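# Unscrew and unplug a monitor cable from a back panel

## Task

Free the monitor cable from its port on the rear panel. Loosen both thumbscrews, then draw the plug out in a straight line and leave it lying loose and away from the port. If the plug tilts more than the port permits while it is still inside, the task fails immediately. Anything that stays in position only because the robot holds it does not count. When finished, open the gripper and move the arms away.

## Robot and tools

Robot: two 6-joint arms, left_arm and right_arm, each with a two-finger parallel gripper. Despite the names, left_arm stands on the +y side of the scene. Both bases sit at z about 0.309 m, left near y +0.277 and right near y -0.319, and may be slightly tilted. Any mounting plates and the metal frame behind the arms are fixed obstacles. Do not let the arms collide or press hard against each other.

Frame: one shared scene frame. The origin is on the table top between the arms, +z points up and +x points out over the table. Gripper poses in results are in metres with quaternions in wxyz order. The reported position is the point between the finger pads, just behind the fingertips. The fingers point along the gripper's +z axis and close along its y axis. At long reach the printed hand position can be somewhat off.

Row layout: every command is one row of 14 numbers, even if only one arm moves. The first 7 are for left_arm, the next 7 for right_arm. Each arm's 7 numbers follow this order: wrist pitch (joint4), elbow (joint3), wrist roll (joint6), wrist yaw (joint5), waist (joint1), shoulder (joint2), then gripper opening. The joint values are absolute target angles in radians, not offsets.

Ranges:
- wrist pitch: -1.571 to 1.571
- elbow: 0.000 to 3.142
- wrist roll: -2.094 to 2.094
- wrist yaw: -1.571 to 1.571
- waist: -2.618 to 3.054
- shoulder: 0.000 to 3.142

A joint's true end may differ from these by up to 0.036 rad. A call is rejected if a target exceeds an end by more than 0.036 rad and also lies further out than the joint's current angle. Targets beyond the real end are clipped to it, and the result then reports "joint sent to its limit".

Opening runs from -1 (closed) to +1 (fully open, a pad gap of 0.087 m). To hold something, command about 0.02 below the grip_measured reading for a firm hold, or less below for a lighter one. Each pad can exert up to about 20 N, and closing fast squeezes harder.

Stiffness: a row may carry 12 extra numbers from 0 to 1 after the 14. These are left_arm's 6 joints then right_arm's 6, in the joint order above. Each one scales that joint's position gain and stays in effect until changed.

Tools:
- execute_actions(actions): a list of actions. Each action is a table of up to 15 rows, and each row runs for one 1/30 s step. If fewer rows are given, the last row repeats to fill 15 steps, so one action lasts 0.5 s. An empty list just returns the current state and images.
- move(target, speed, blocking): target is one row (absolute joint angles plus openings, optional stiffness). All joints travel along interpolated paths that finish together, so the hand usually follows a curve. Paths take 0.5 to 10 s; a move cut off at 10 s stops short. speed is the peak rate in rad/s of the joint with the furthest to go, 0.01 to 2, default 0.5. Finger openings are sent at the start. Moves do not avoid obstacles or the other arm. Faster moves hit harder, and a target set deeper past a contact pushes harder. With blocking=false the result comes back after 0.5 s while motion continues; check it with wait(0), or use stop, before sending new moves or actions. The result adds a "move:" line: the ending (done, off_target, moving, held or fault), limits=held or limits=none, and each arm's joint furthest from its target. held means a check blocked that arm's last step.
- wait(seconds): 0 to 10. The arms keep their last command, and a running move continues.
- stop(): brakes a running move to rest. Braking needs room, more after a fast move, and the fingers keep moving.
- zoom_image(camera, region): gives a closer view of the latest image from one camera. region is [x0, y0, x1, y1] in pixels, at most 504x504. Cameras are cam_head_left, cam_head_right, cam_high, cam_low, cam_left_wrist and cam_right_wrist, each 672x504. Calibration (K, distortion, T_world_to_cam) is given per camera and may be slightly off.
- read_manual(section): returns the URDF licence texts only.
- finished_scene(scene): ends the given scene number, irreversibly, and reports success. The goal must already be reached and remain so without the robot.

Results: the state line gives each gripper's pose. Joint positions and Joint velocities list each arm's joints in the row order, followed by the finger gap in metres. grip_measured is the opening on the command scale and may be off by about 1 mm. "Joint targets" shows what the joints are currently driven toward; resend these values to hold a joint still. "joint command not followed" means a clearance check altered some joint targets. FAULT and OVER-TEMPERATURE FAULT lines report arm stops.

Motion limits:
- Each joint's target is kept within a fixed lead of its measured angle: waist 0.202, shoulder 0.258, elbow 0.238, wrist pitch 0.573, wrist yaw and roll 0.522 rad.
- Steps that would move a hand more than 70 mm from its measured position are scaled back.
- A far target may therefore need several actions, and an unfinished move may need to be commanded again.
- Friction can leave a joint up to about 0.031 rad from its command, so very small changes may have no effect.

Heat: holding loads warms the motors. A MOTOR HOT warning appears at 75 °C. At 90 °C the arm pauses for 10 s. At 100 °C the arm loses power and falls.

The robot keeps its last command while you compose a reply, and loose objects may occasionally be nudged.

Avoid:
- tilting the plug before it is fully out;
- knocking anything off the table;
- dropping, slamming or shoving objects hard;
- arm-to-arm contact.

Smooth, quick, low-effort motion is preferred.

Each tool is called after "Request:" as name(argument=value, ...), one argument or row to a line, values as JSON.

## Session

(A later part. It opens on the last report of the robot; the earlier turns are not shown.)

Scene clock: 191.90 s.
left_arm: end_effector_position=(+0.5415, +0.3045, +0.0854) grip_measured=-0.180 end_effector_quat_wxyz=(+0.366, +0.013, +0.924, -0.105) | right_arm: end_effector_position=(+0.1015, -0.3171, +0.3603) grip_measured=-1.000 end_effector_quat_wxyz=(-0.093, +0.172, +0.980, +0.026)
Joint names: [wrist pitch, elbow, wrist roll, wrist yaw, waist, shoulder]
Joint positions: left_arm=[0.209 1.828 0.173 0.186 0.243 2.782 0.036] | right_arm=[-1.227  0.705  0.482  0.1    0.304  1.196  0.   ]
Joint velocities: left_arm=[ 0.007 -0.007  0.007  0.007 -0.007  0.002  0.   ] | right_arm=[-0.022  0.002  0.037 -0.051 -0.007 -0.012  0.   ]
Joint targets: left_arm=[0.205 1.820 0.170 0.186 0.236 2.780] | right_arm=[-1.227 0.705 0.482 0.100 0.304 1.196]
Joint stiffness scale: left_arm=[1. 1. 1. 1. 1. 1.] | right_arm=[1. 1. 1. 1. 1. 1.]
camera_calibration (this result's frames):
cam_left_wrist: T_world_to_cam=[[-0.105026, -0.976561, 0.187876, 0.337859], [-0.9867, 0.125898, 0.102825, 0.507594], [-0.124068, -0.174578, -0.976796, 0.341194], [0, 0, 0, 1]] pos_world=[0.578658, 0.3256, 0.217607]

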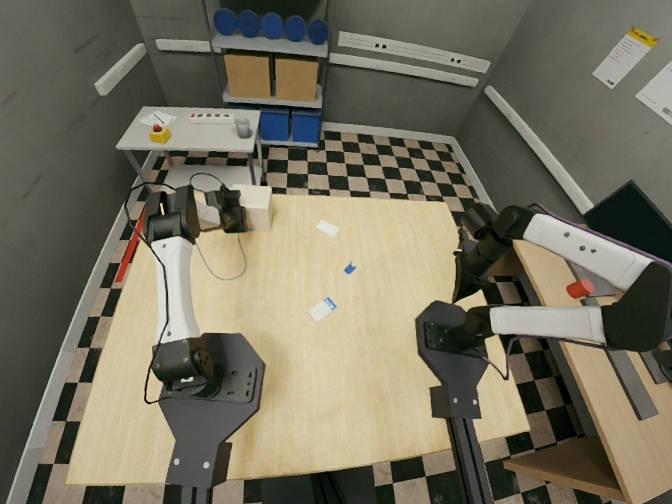

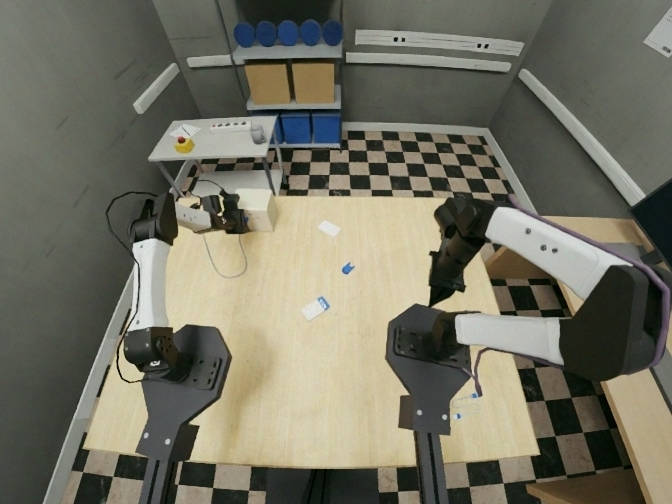

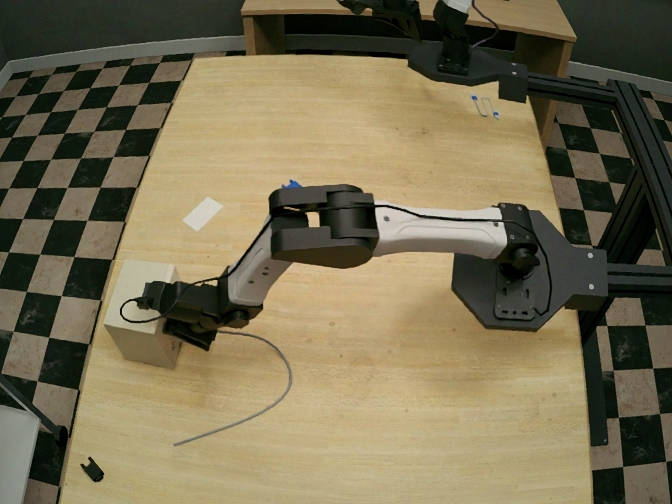

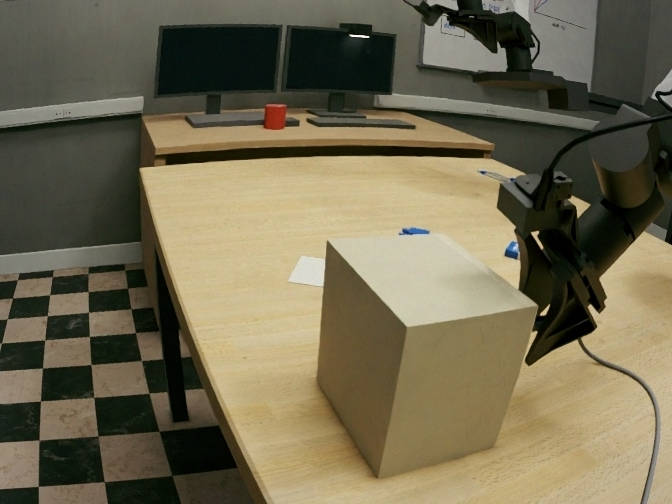

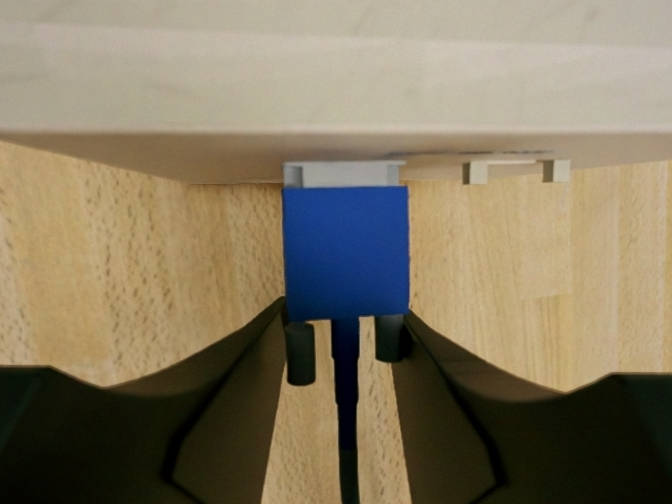

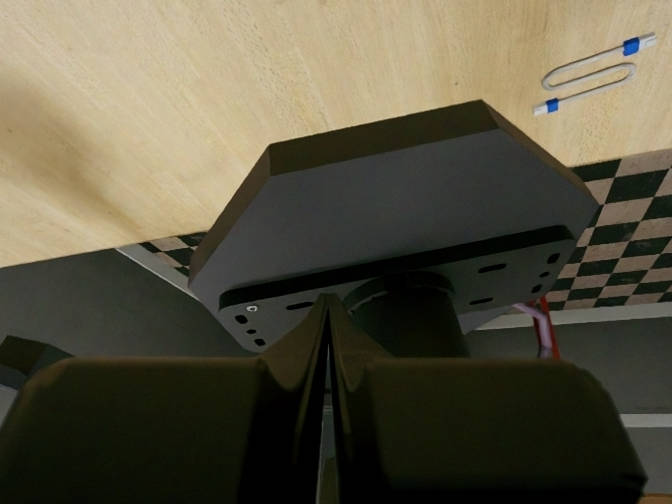

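Request:
execute_actions(
  actions=[
    [[0.188,1.82,0.17,0.186,0.2325,2.78,-0.18,-1.227,0.705,0.482,0.1,0.304,1.196,-1]],
    [[0.2,1.82,0.17,0.186,0.24,2.78,-0.2,-1.227,0.705,0.482,0.1,0.304,1.196,-1],[0.2,1.82,0.17,0.186,0.24,2.78,-0.21,-1.227,0.705,0.482,0.1,0.304,1.196,-1],[0.2,1.82,0.17,0.186,0.24,2.78,-0.22,-1.227,0.705,0.482,0.1,0.304,1.196,-1],[0.2,1.82,0.17,0.186,0.24,2.78,-0.23,-1.227,0.705,0.482,0.1,0.304,1.196,-1],[0.2,1.82,0.17,0.186,0.24,2.78,-0.24,-1.227,0.705,0.482,0.1,0.304,1.196,-1],[0.2,1.82,0.17,0.186,0.24,2.78,-0.25,-1.227,0.705,0.482,0.1,0.304,1.196,-1],[0.2,1.82,0.17,0.186,0.24,2.78,-0.255,-1.227,0.705,0.482,0.1,0.304,1.196,-1],[0.2,1.82,0.17,0.186,0.24,2.78,-0.26,-1.227,0.705,0.482,0.1,0.304,1.196,-1],[0.2,1.82,0.17,0.186,0.24,2.78,-0.265,-1.227,0.705,0.482,0.1,0.304,1.196,-1],[0.2,1.82,0.17,0.186,0.24,2.78,-0.27,-1.227,0.705,0.482,0.1,0.304,1.196,-1],[0.2,1.82,0.17,0.186,0.24,2.78,-0.275,-1.227,0.705,0.482,0.1,0.304,1.196,-1],[0.2,1.82,0.17,0.186,0.24,2.78,-0.28,-1.227,0.705,0.482,0.1,0.304,1.196,-1],[0.2,1.82,0.17,0.186,0.24,2.78,-0.285,-1.227,0.705,0.482,0.1,0.304,1.196,-1]],
  ],
)

Request:
zoom_image(
  camera="cam_left_wrist",
  region=[238, 220, 438, 420],
)

Scene clock: 193.80 s.
left_arm: end_effector_position=(+0.5413, +0.3023, +0.0857) grip_measured=-0.284 end_effector_quat_wxyz=(+0.366, +0.015, +0.924, -0.110) | right_arm: end_effector_position=(+0.1015, -0.3171, +0.3603) grip_measured=-1.000 end_effector_quat_wxyz=(-0.093, +0.172, +0.980, +0.026)
Joint names: [wrist pitch, elbow, wrist roll, wrist yaw, waist, shoulder]
Joint positions: left_arm=[0.208 1.828 0.173 0.196 0.242 2.782 0.031] | right_arm=[-1.227  0.705  0.482  0.1    0.304  1.196  0.   ]
Joint velocities: left_arm=[-0.007 -0.002  0.007  0.007  0.012 -0.007 -0.   ] | right_arm=[ 0.022  0.007 -0.051 -0.022  0.007 -0.017  0.   ]
Joint targets: left_arm=[0.200 1.820 0.170 0.186 0.240 2.780] | right_arm=[-1.227 0.705 0.482 0.100 0.304 1.196]
Joint stiffness scale: left_arm=[1. 1. 1. 1. 1. 1.] | right_arm=[1. 1. 1. 1. 1. 1.]
camera_calibration (this result's frames):
cam_left_wrist: T_world_to_cam=[[-0.112037, -0.974267, 0.195578, 0.338018], [-0.985816, 0.133723, 0.101414, 0.504862], [-0.124957, -0.181442, -0.97543, 0.343517], [0, 0, 0, 1]] pos_world=[0.578496, 0.324136, 0.217768]

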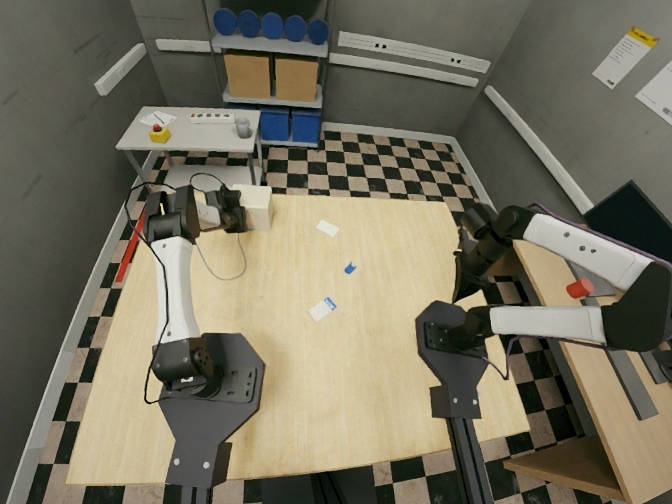

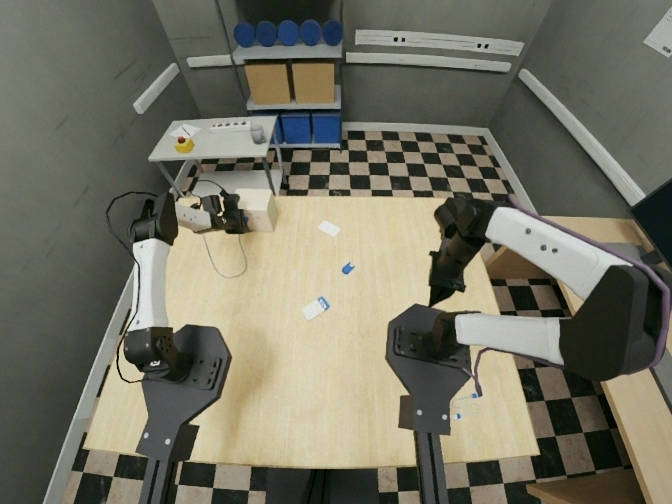

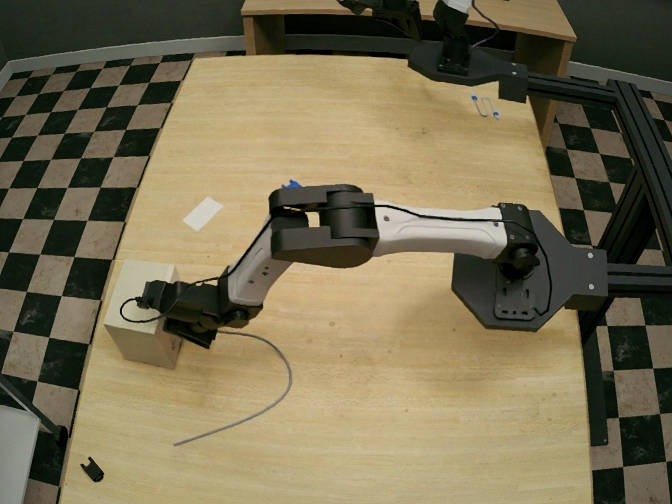

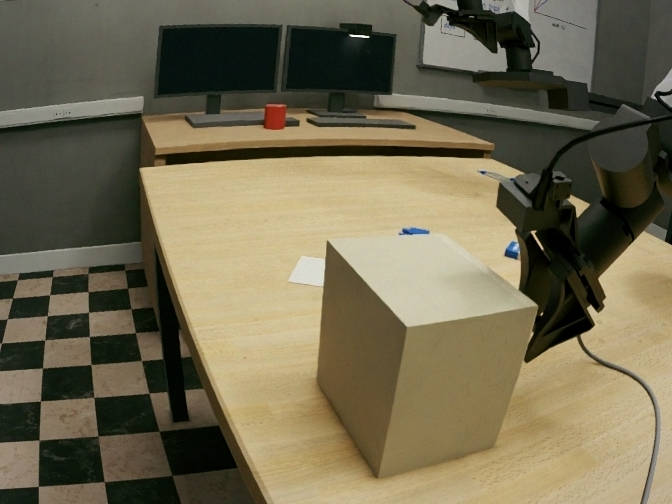

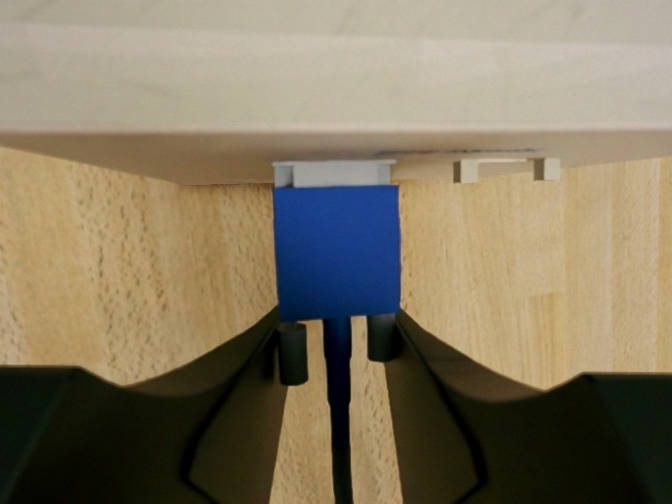

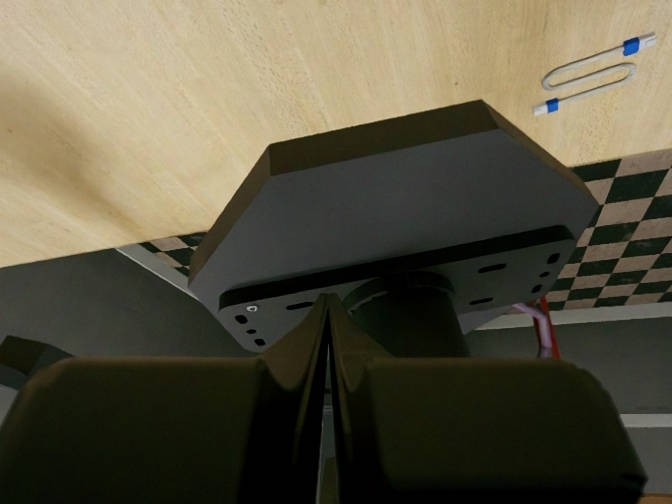

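Region (238, 220, 438, 420) of cam_left_wrist's 672x504 image, scaled by 2.520, with more detail than that image has.

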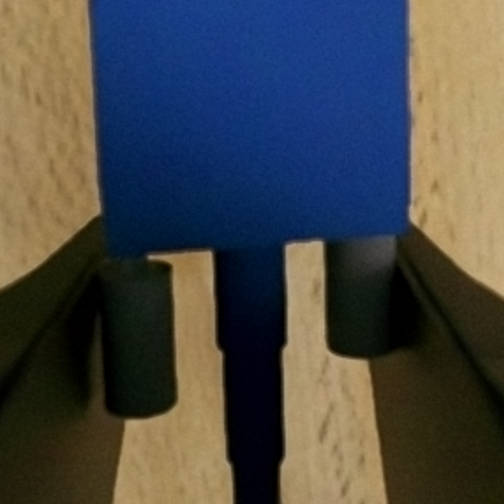

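Request:
execute_actions(
  actions=[
    [[0.2,1.815,0.17,0.178,0.229,2.78,-0.290,-1.227,0.705,0.482,0.1,0.304,1.196,-1],[0.2,1.815,0.17,0.178,0.229,2.78,-0.294,-1.227,0.705,0.482,0.1,0.304,1.196,-1],[0.2,1.815,0.17,0.178,0.229,2.78,-0.298,-1.227,0.705,0.482,0.1,0.304,1.196,-1]],
  ],
)

Scene clock: 194.83 s.
left_arm: end_effector_position=(+0.5414, +0.3017, +0.0857) grip_measured=-0.297 end_effector_quat_wxyz=(+0.366, +0.015, +0.924, -0.108) | right_arm: end_effector_position=(+0.1015, -0.3171, +0.3603) grip_measured=-1.000 end_effector_quat_wxyz=(-0.093, +0.172, +0.980, +0.026)
Joint names: [wrist pitch, elbow, wrist roll, wrist yaw, waist, shoulder]
Joint positions: left_arm=[0.208 1.828 0.173 0.189 0.239 2.782 0.031] | right_arm=[-1.227  0.705  0.482  0.1    0.304  1.196  0.   ]
Joint velocities: left_arm=[-0.007 -0.002 -0.037 -0.022  0.007  0.007  0.   ] | right_arm=[-0.007 -0.012  0.051 -0.081 -0.002  0.017  0.   ]
Joint targets: left_arm=[0.200 1.815 0.170 0.178 0.229 2.780] | right_arm=[-1.227 0.705 0.482 0.100 0.304 1.196]
Joint stiffness scale: left_arm=[1. 1. 1. 1. 1. 1.] | right_arm=[1. 1. 1. 1. 1. 1.]
camera_calibration (this result's frames):
cam_left_wrist: T_world_to_cam=[[-0.110629, -0.975233, 0.191527, 0.337353], [-0.985897, 0.132033, 0.102829, 0.505493], [-0.12557, -0.17745, -0.976086, 0.342593], [0, 0, 0, 1]] pos_world=[0.578705, 0.323049, 0.217808]

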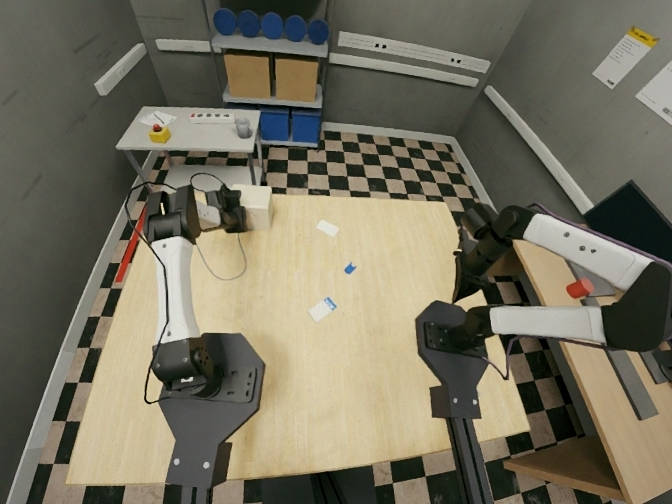

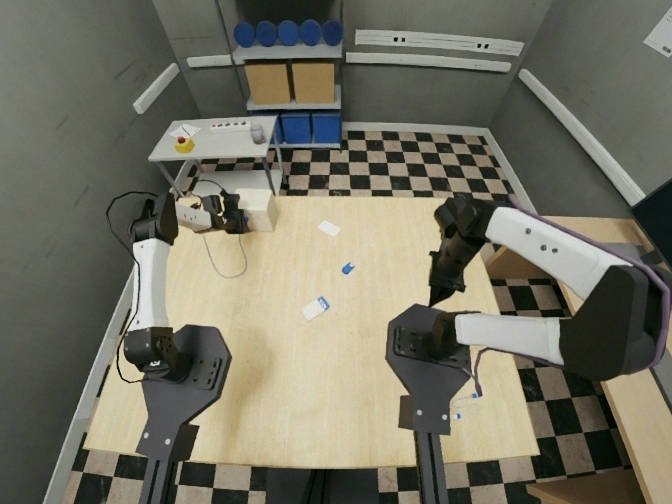

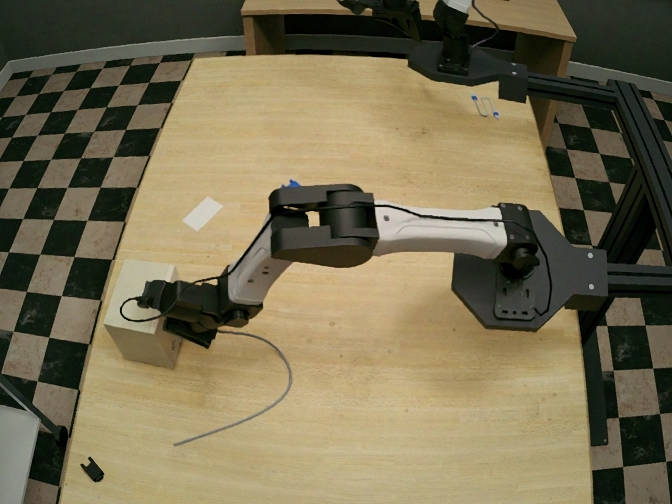

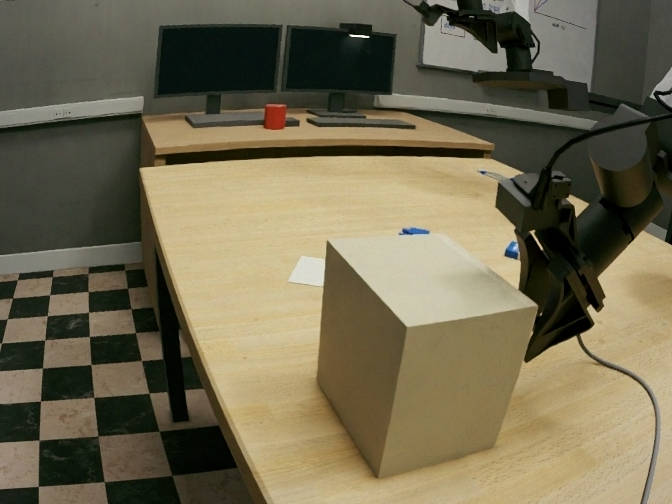

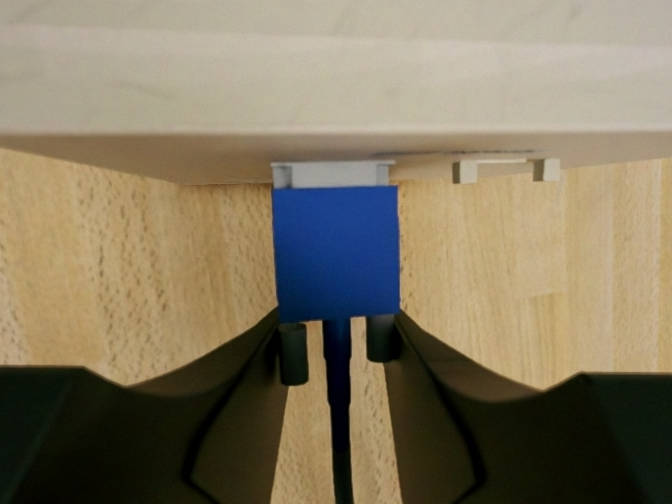

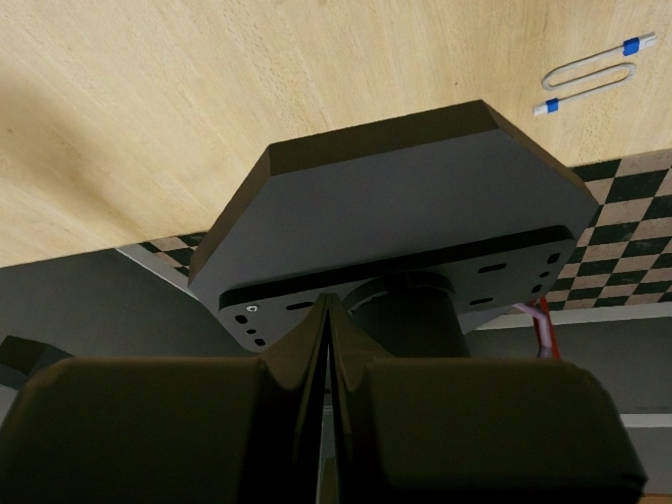

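Request:
execute_actions(
  actions=[
    [[0.2,1.815,0.17,0.183,0.236,2.78,-0.302,-1.227,0.705,0.482,0.1,0.304,1.196,-1],[0.2,1.815,0.17,0.183,0.236,2.78,-0.306,-1.227,0.705,0.482,0.1,0.304,1.196,-1],[0.2,1.815,0.17,0.183,0.236,2.78,-0.310,-1.227,0.705,0.482,0.1,0.304,1.196,-1],[0.2,1.815,0.17,0.183,0.236,2.78,-0.314,-1.227,0.705,0.482,0.1,0.304,1.196,-1]],
  ],
)

Request:
zoom_image(
  camera="cam_left_wrist",
  region=[238, 220, 438, 420],
)

Scene clock: 195.83 s.
left_arm: end_effector_position=(+0.5414, +0.3017, +0.0857) grip_measured=-0.313 end_effector_quat_wxyz=(+0.366, +0.015, +0.924, -0.108) | right_arm: end_effector_position=(+0.1015, -0.3171, +0.3603) grip_measured=-1.000 end_effector_quat_wxyz=(-0.093, +0.172, +0.980, +0.026)
Joint names: [wrist pitch, elbow, wrist roll, wrist yaw, waist, shoulder]
Joint positions: left_arm=[0.208 1.828 0.173 0.189 0.239 2.782 0.03 ] | right_arm=[-1.227  0.705  0.482  0.1    0.304  1.196  0.   ]
Joint velocities: left_arm=[-0.022 -0.002 -0.007 -0.051 -0.007  0.007  0.   ] | right_arm=[-0.007 -0.007 -0.022  0.022  0.002  0.017  0.   ]
Joint targets: left_arm=[0.200 1.815 0.170 0.183 0.236 2.780] | right_arm=[-1.227 0.705 0.482 0.100 0.304 1.196]
Joint stiffness scale: left_arm=[1. 1. 1. 1. 1. 1.] | right_arm=[1. 1. 1. 1. 1. 1.]
camera_calibration (this result's frames):
cam_left_wrist: T_world_to_cam=[[-0.110629, -0.975233, 0.191527, 0.337353], [-0.985897, 0.132033, 0.102829, 0.505493], [-0.12557, -0.17745, -0.976086, 0.342593], [0, 0, 0, 1]] pos_world=[0.578705, 0.323049, 0.217808]

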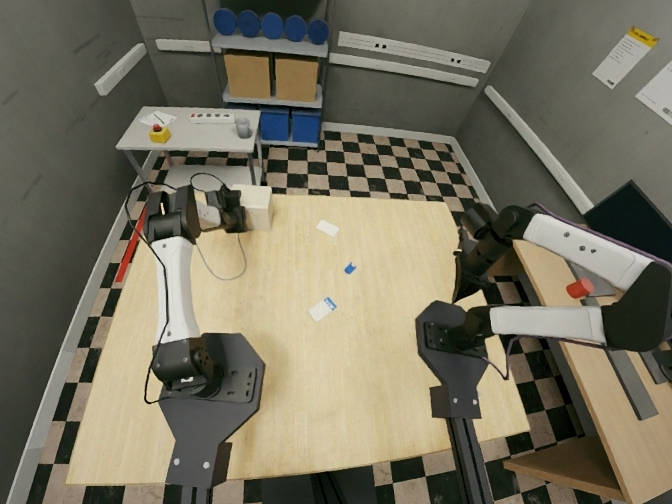

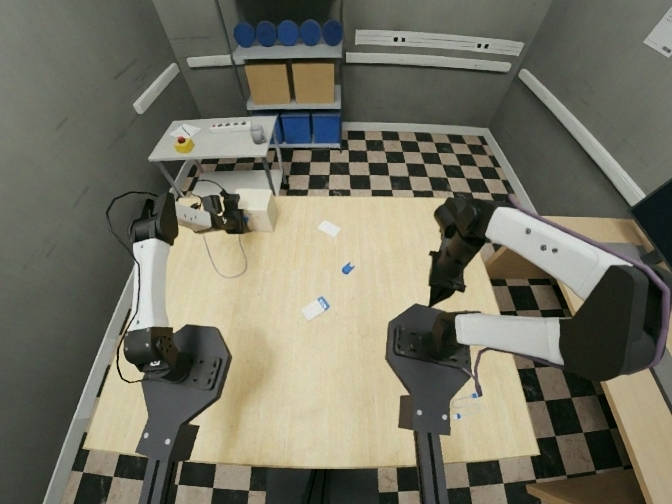

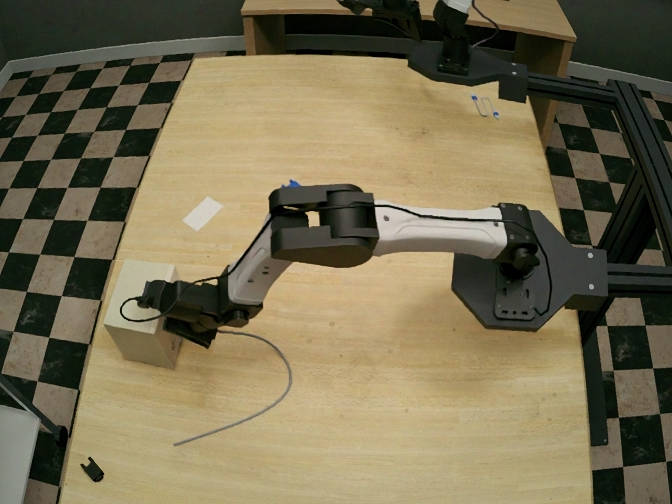

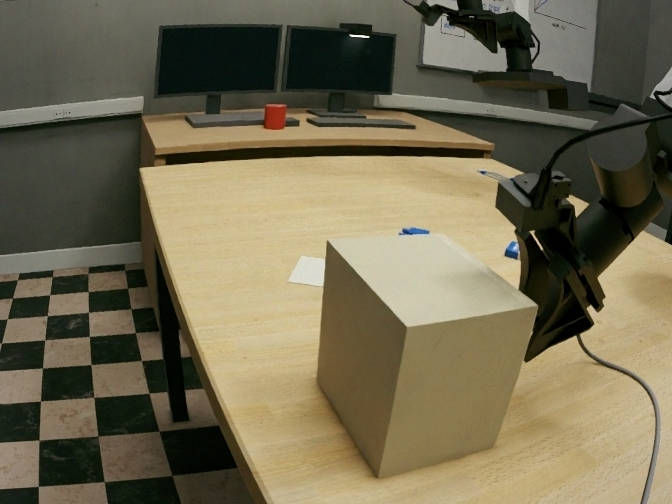

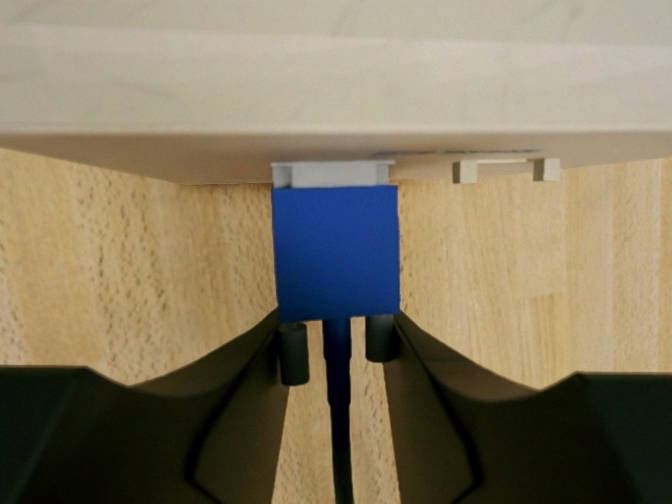

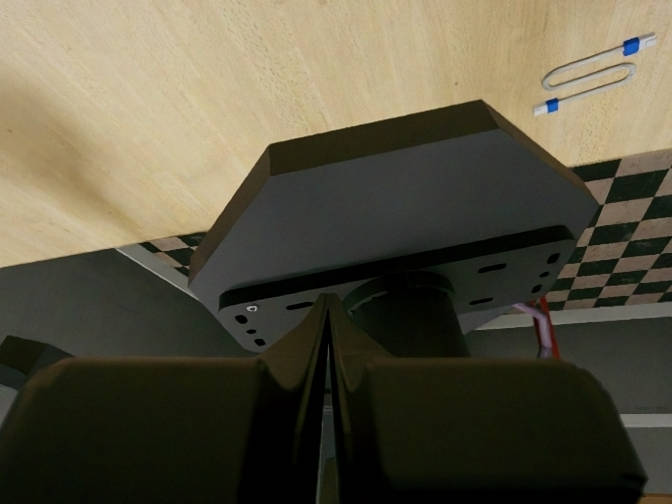

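Region (238, 220, 438, 420) of cam_left_wrist's 672x504 image, scaled by 2.520, with more detail than that image has.

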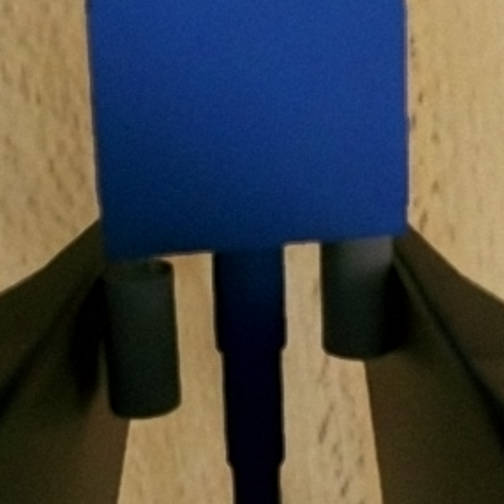

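Request:
execute_actions(
  actions=[
    [[0.2,1.815,0.17,0.186,0.238,2.78,-0.318,-1.227,0.705,0.482,0.1,0.304,1.196,-1],[0.2,1.815,0.17,0.186,0.238,2.78,-0.322,-1.227,0.705,0.482,0.1,0.304,1.196,-1],[0.2,1.815,0.17,0.186,0.238,2.78,-0.326,-1.227,0.705,0.482,0.1,0.304,1.196,-1],[0.2,1.815,0.17,0.186,0.238,2.78,-0.33,-1.227,0.705,0.482,0.1,0.304,1.196,-1]],
  ],
)

Request:
zoom_image(
  camera="cam_left_wrist",
  region=[238, 220, 438, 420],
)

Scene clock: 196.73 s.
left_arm: end_effector_position=(+0.5414, +0.3017, +0.0857) grip_measured=-0.327 end_effector_quat_wxyz=(+0.366, +0.015, +0.924, -0.108) | right_arm: end_effector_position=(+0.1015, -0.3171, +0.3603) grip_measured=-1.000 end_effector_quat_wxyz=(-0.093, +0.172, +0.980, +0.026)
Joint names: [wrist pitch, elbow, wrist roll, wrist yaw, waist, shoulder]
Joint positions: left_arm=[0.208 1.828 0.173 0.189 0.239 2.782 0.029] | right_arm=[-1.227  0.705  0.482  0.1    0.304  1.196  0.   ]
Joint velocities: left_arm=[ 0.037 -0.012 -0.007 -0.051 -0.012  0.002 -0.001] | right_arm=[-0.022 -0.002 -0.007  0.037 -0.002  0.002  0.   ]
Joint targets: left_arm=[0.200 1.815 0.170 0.186 0.238 2.780] | right_arm=[-1.227 0.705 0.482 0.100 0.304 1.196]
Joint stiffness scale: left_arm=[1. 1. 1. 1. 1. 1.] | right_arm=[1. 1. 1. 1. 1. 1.]
camera_calibration (this result's frames):
cam_left_wrist: T_world_to_cam=[[-0.110629, -0.975233, 0.191527, 0.337353], [-0.985897, 0.132033, 0.102829, 0.505493], [-0.12557, -0.17745, -0.976086, 0.342593], [0, 0, 0, 1]] pos_world=[0.578705, 0.323049, 0.217808]

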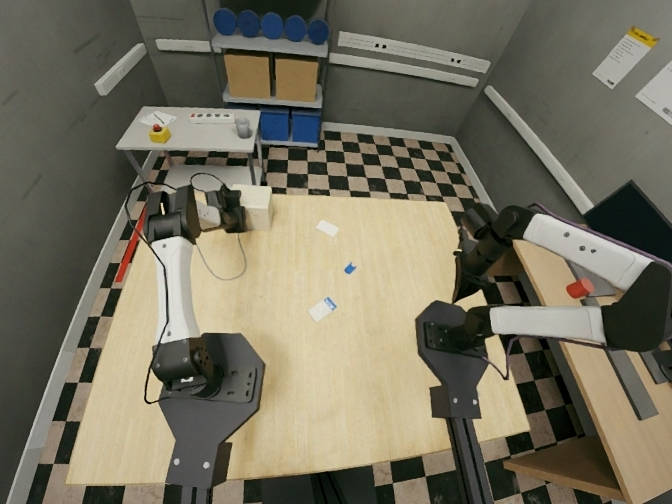

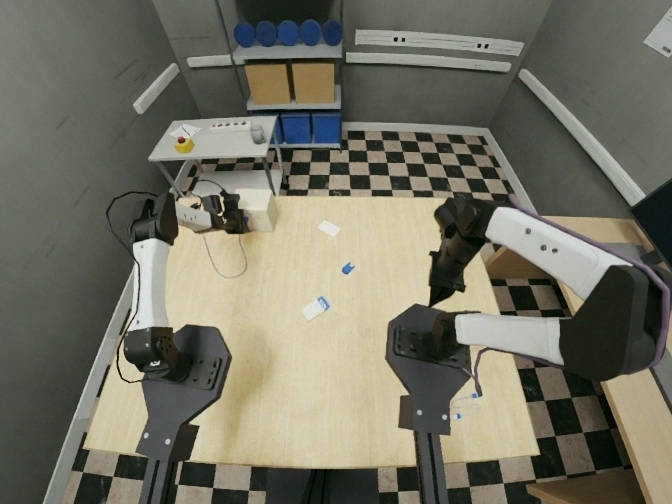

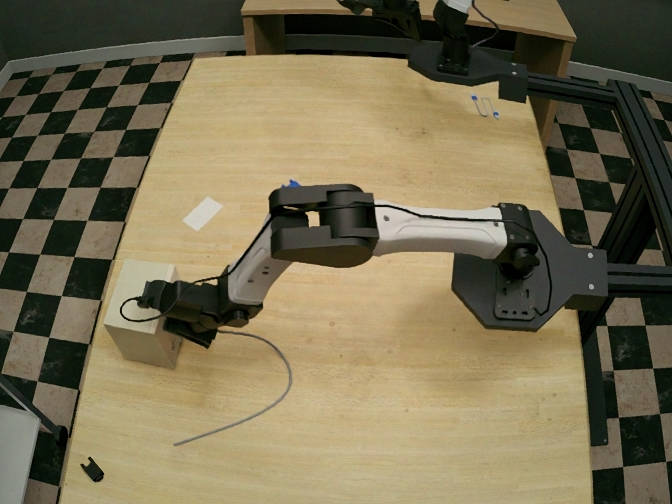

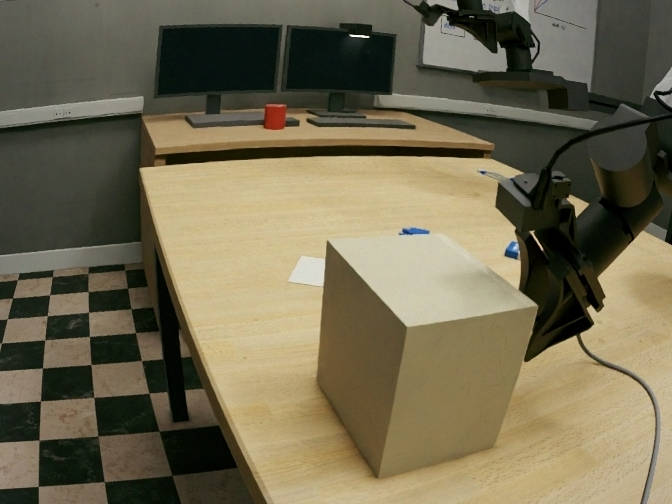

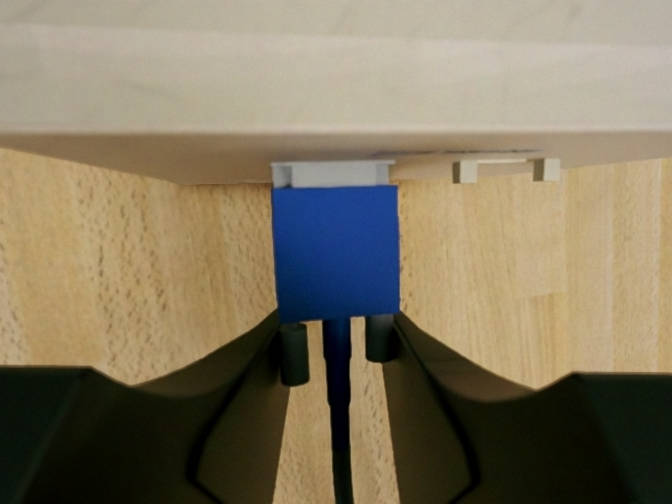

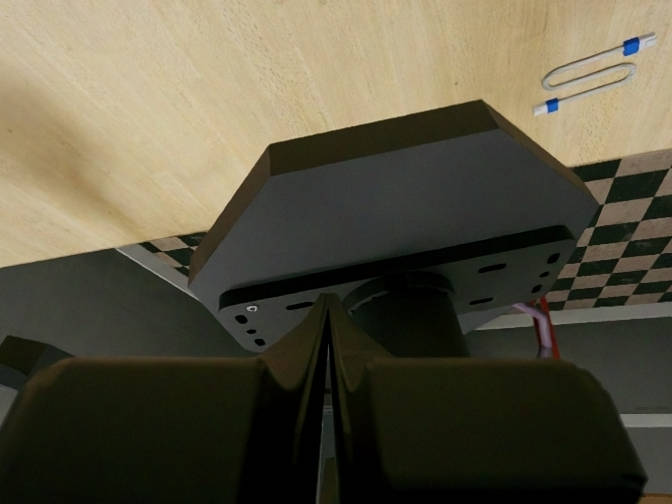

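Region (238, 220, 438, 420) of cam_left_wrist's 672x504 image, scaled by 2.520, with more detail than that image has.

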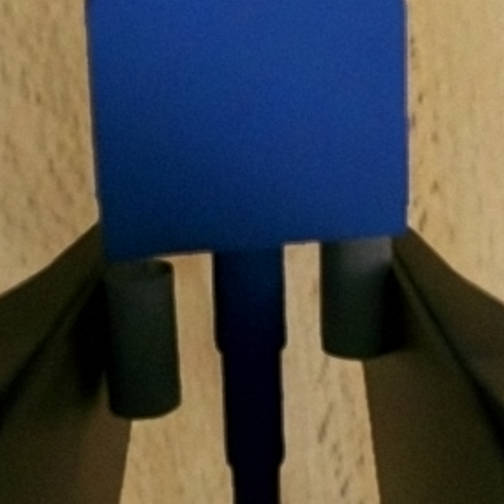

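Request:
execute_actions(
  actions=[
    [[0.21,1.806,0.173,0.188,0.239,2.772,-0.338,-1.227,0.705,0.482,0.1,0.304,1.196,-1]],
    [[0.21,1.797,0.173,0.188,0.239,2.76,-0.338,-1.227,0.705,0.482,0.1,0.304,1.196,-1]],
    [[0.21,1.786,0.173,0.188,0.239,2.745,-0.338,-1.227,0.705,0.482,0.1,0.304,1.196,-1]],
  ],
)

Request:
zoom_image(
  camera="cam_left_wrist",
  region=[213, 130, 463, 380],
)

Scene clock: 198.83 s.
left_arm: end_effector_position=(+0.5413, +0.3021, +0.0874) grip_measured=-0.334 end_effector_quat_wxyz=(+0.371, +0.015, +0.922, -0.107) | right_arm: end_effector_position=(+0.1015, -0.3171, +0.3603) grip_measured=-1.000 end_effector_quat_wxyz=(-0.093, +0.172, +0.980, +0.026)
Joint names: [wrist pitch, elbow, wrist roll, wrist yaw, waist, shoulder]
Joint positions: left_arm=[0.229 1.809 0.173 0.189 0.239 2.774 0.029] | right_arm=[-1.227  0.705  0.482  0.1    0.304  1.196  0.   ]
Joint velocities: left_arm=[-0.022 -0.017 -0.022 -0.022 -0.037 -0.007  0.   ] | right_arm=[ 0.007 -0.002  0.037 -0.022 -0.007  0.002  0.   ]
Joint targets: left_arm=[0.210 1.786 0.173 0.188 0.239 2.745] | right_arm=[-1.227 0.705 0.482 0.100 0.304 1.196]
Joint stiffness scale: left_arm=[1. 1. 1. 1. 1. 1.] | right_arm=[1. 1. 1. 1. 1. 1.]
camera_calibration (this result's frames):
cam_left_wrist: T_world_to_cam=[[-0.110655, -0.975823, 0.18848, 0.337803], [-0.987213, 0.129816, 0.092515, 0.507445], [-0.114746, -0.175832, -0.97771, 0.338108], [0, 0, 0, 1]] pos_world=[0.577133, 0.323211, 0.219957]

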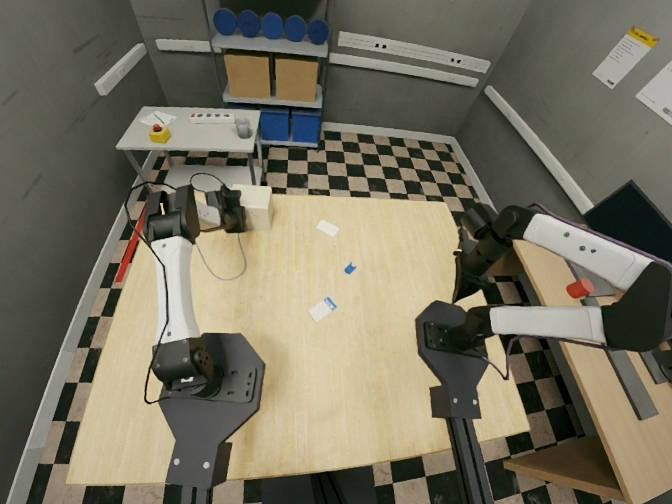

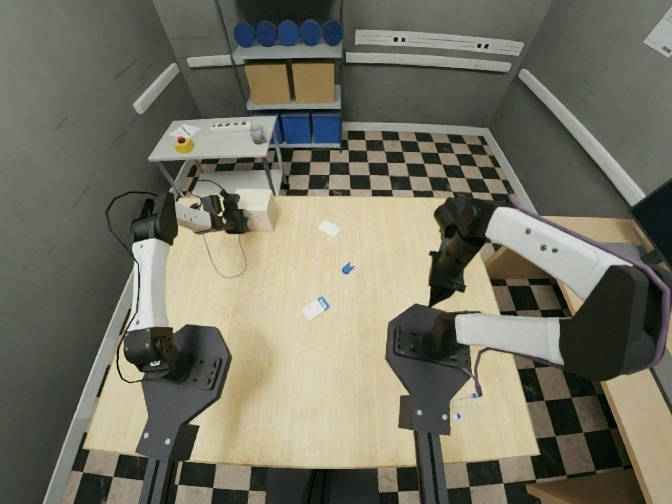

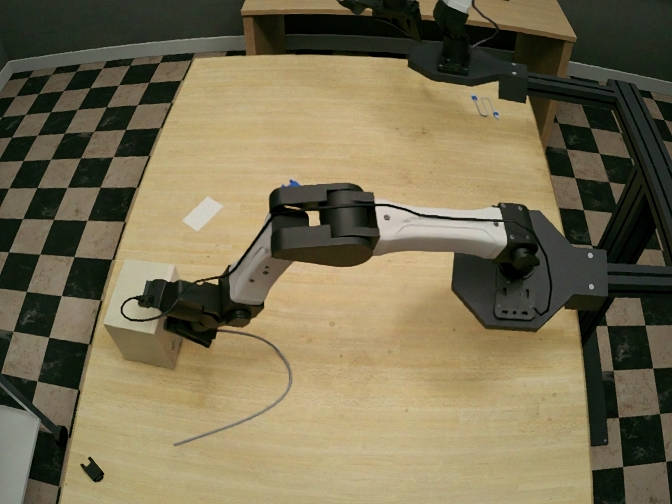

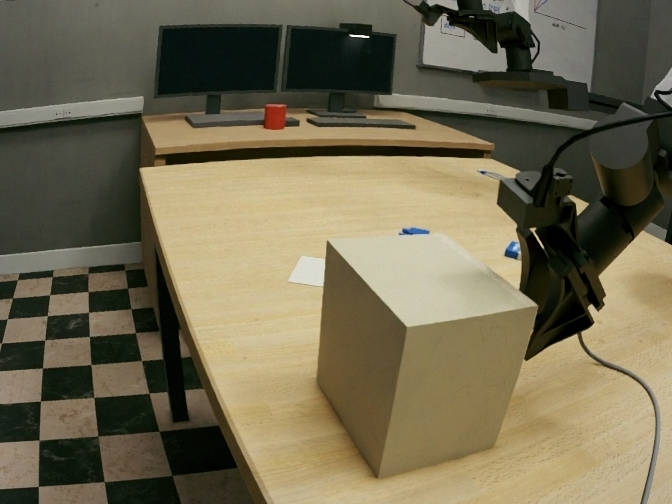

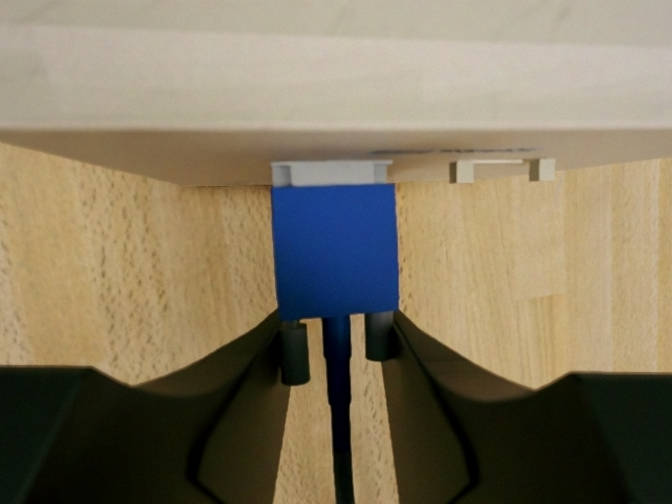

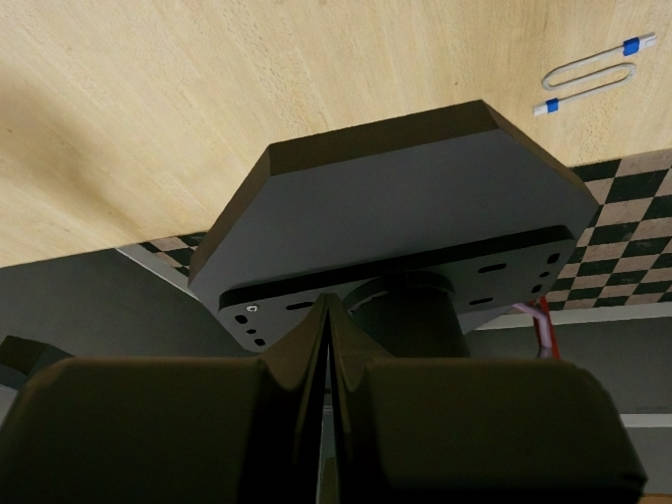

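Region (213, 130, 463, 380) of cam_left_wrist's 672x504 image, scaled by 2.016, with more detail than that image has.

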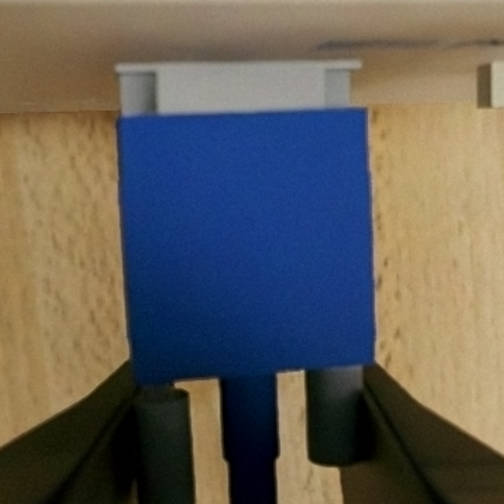

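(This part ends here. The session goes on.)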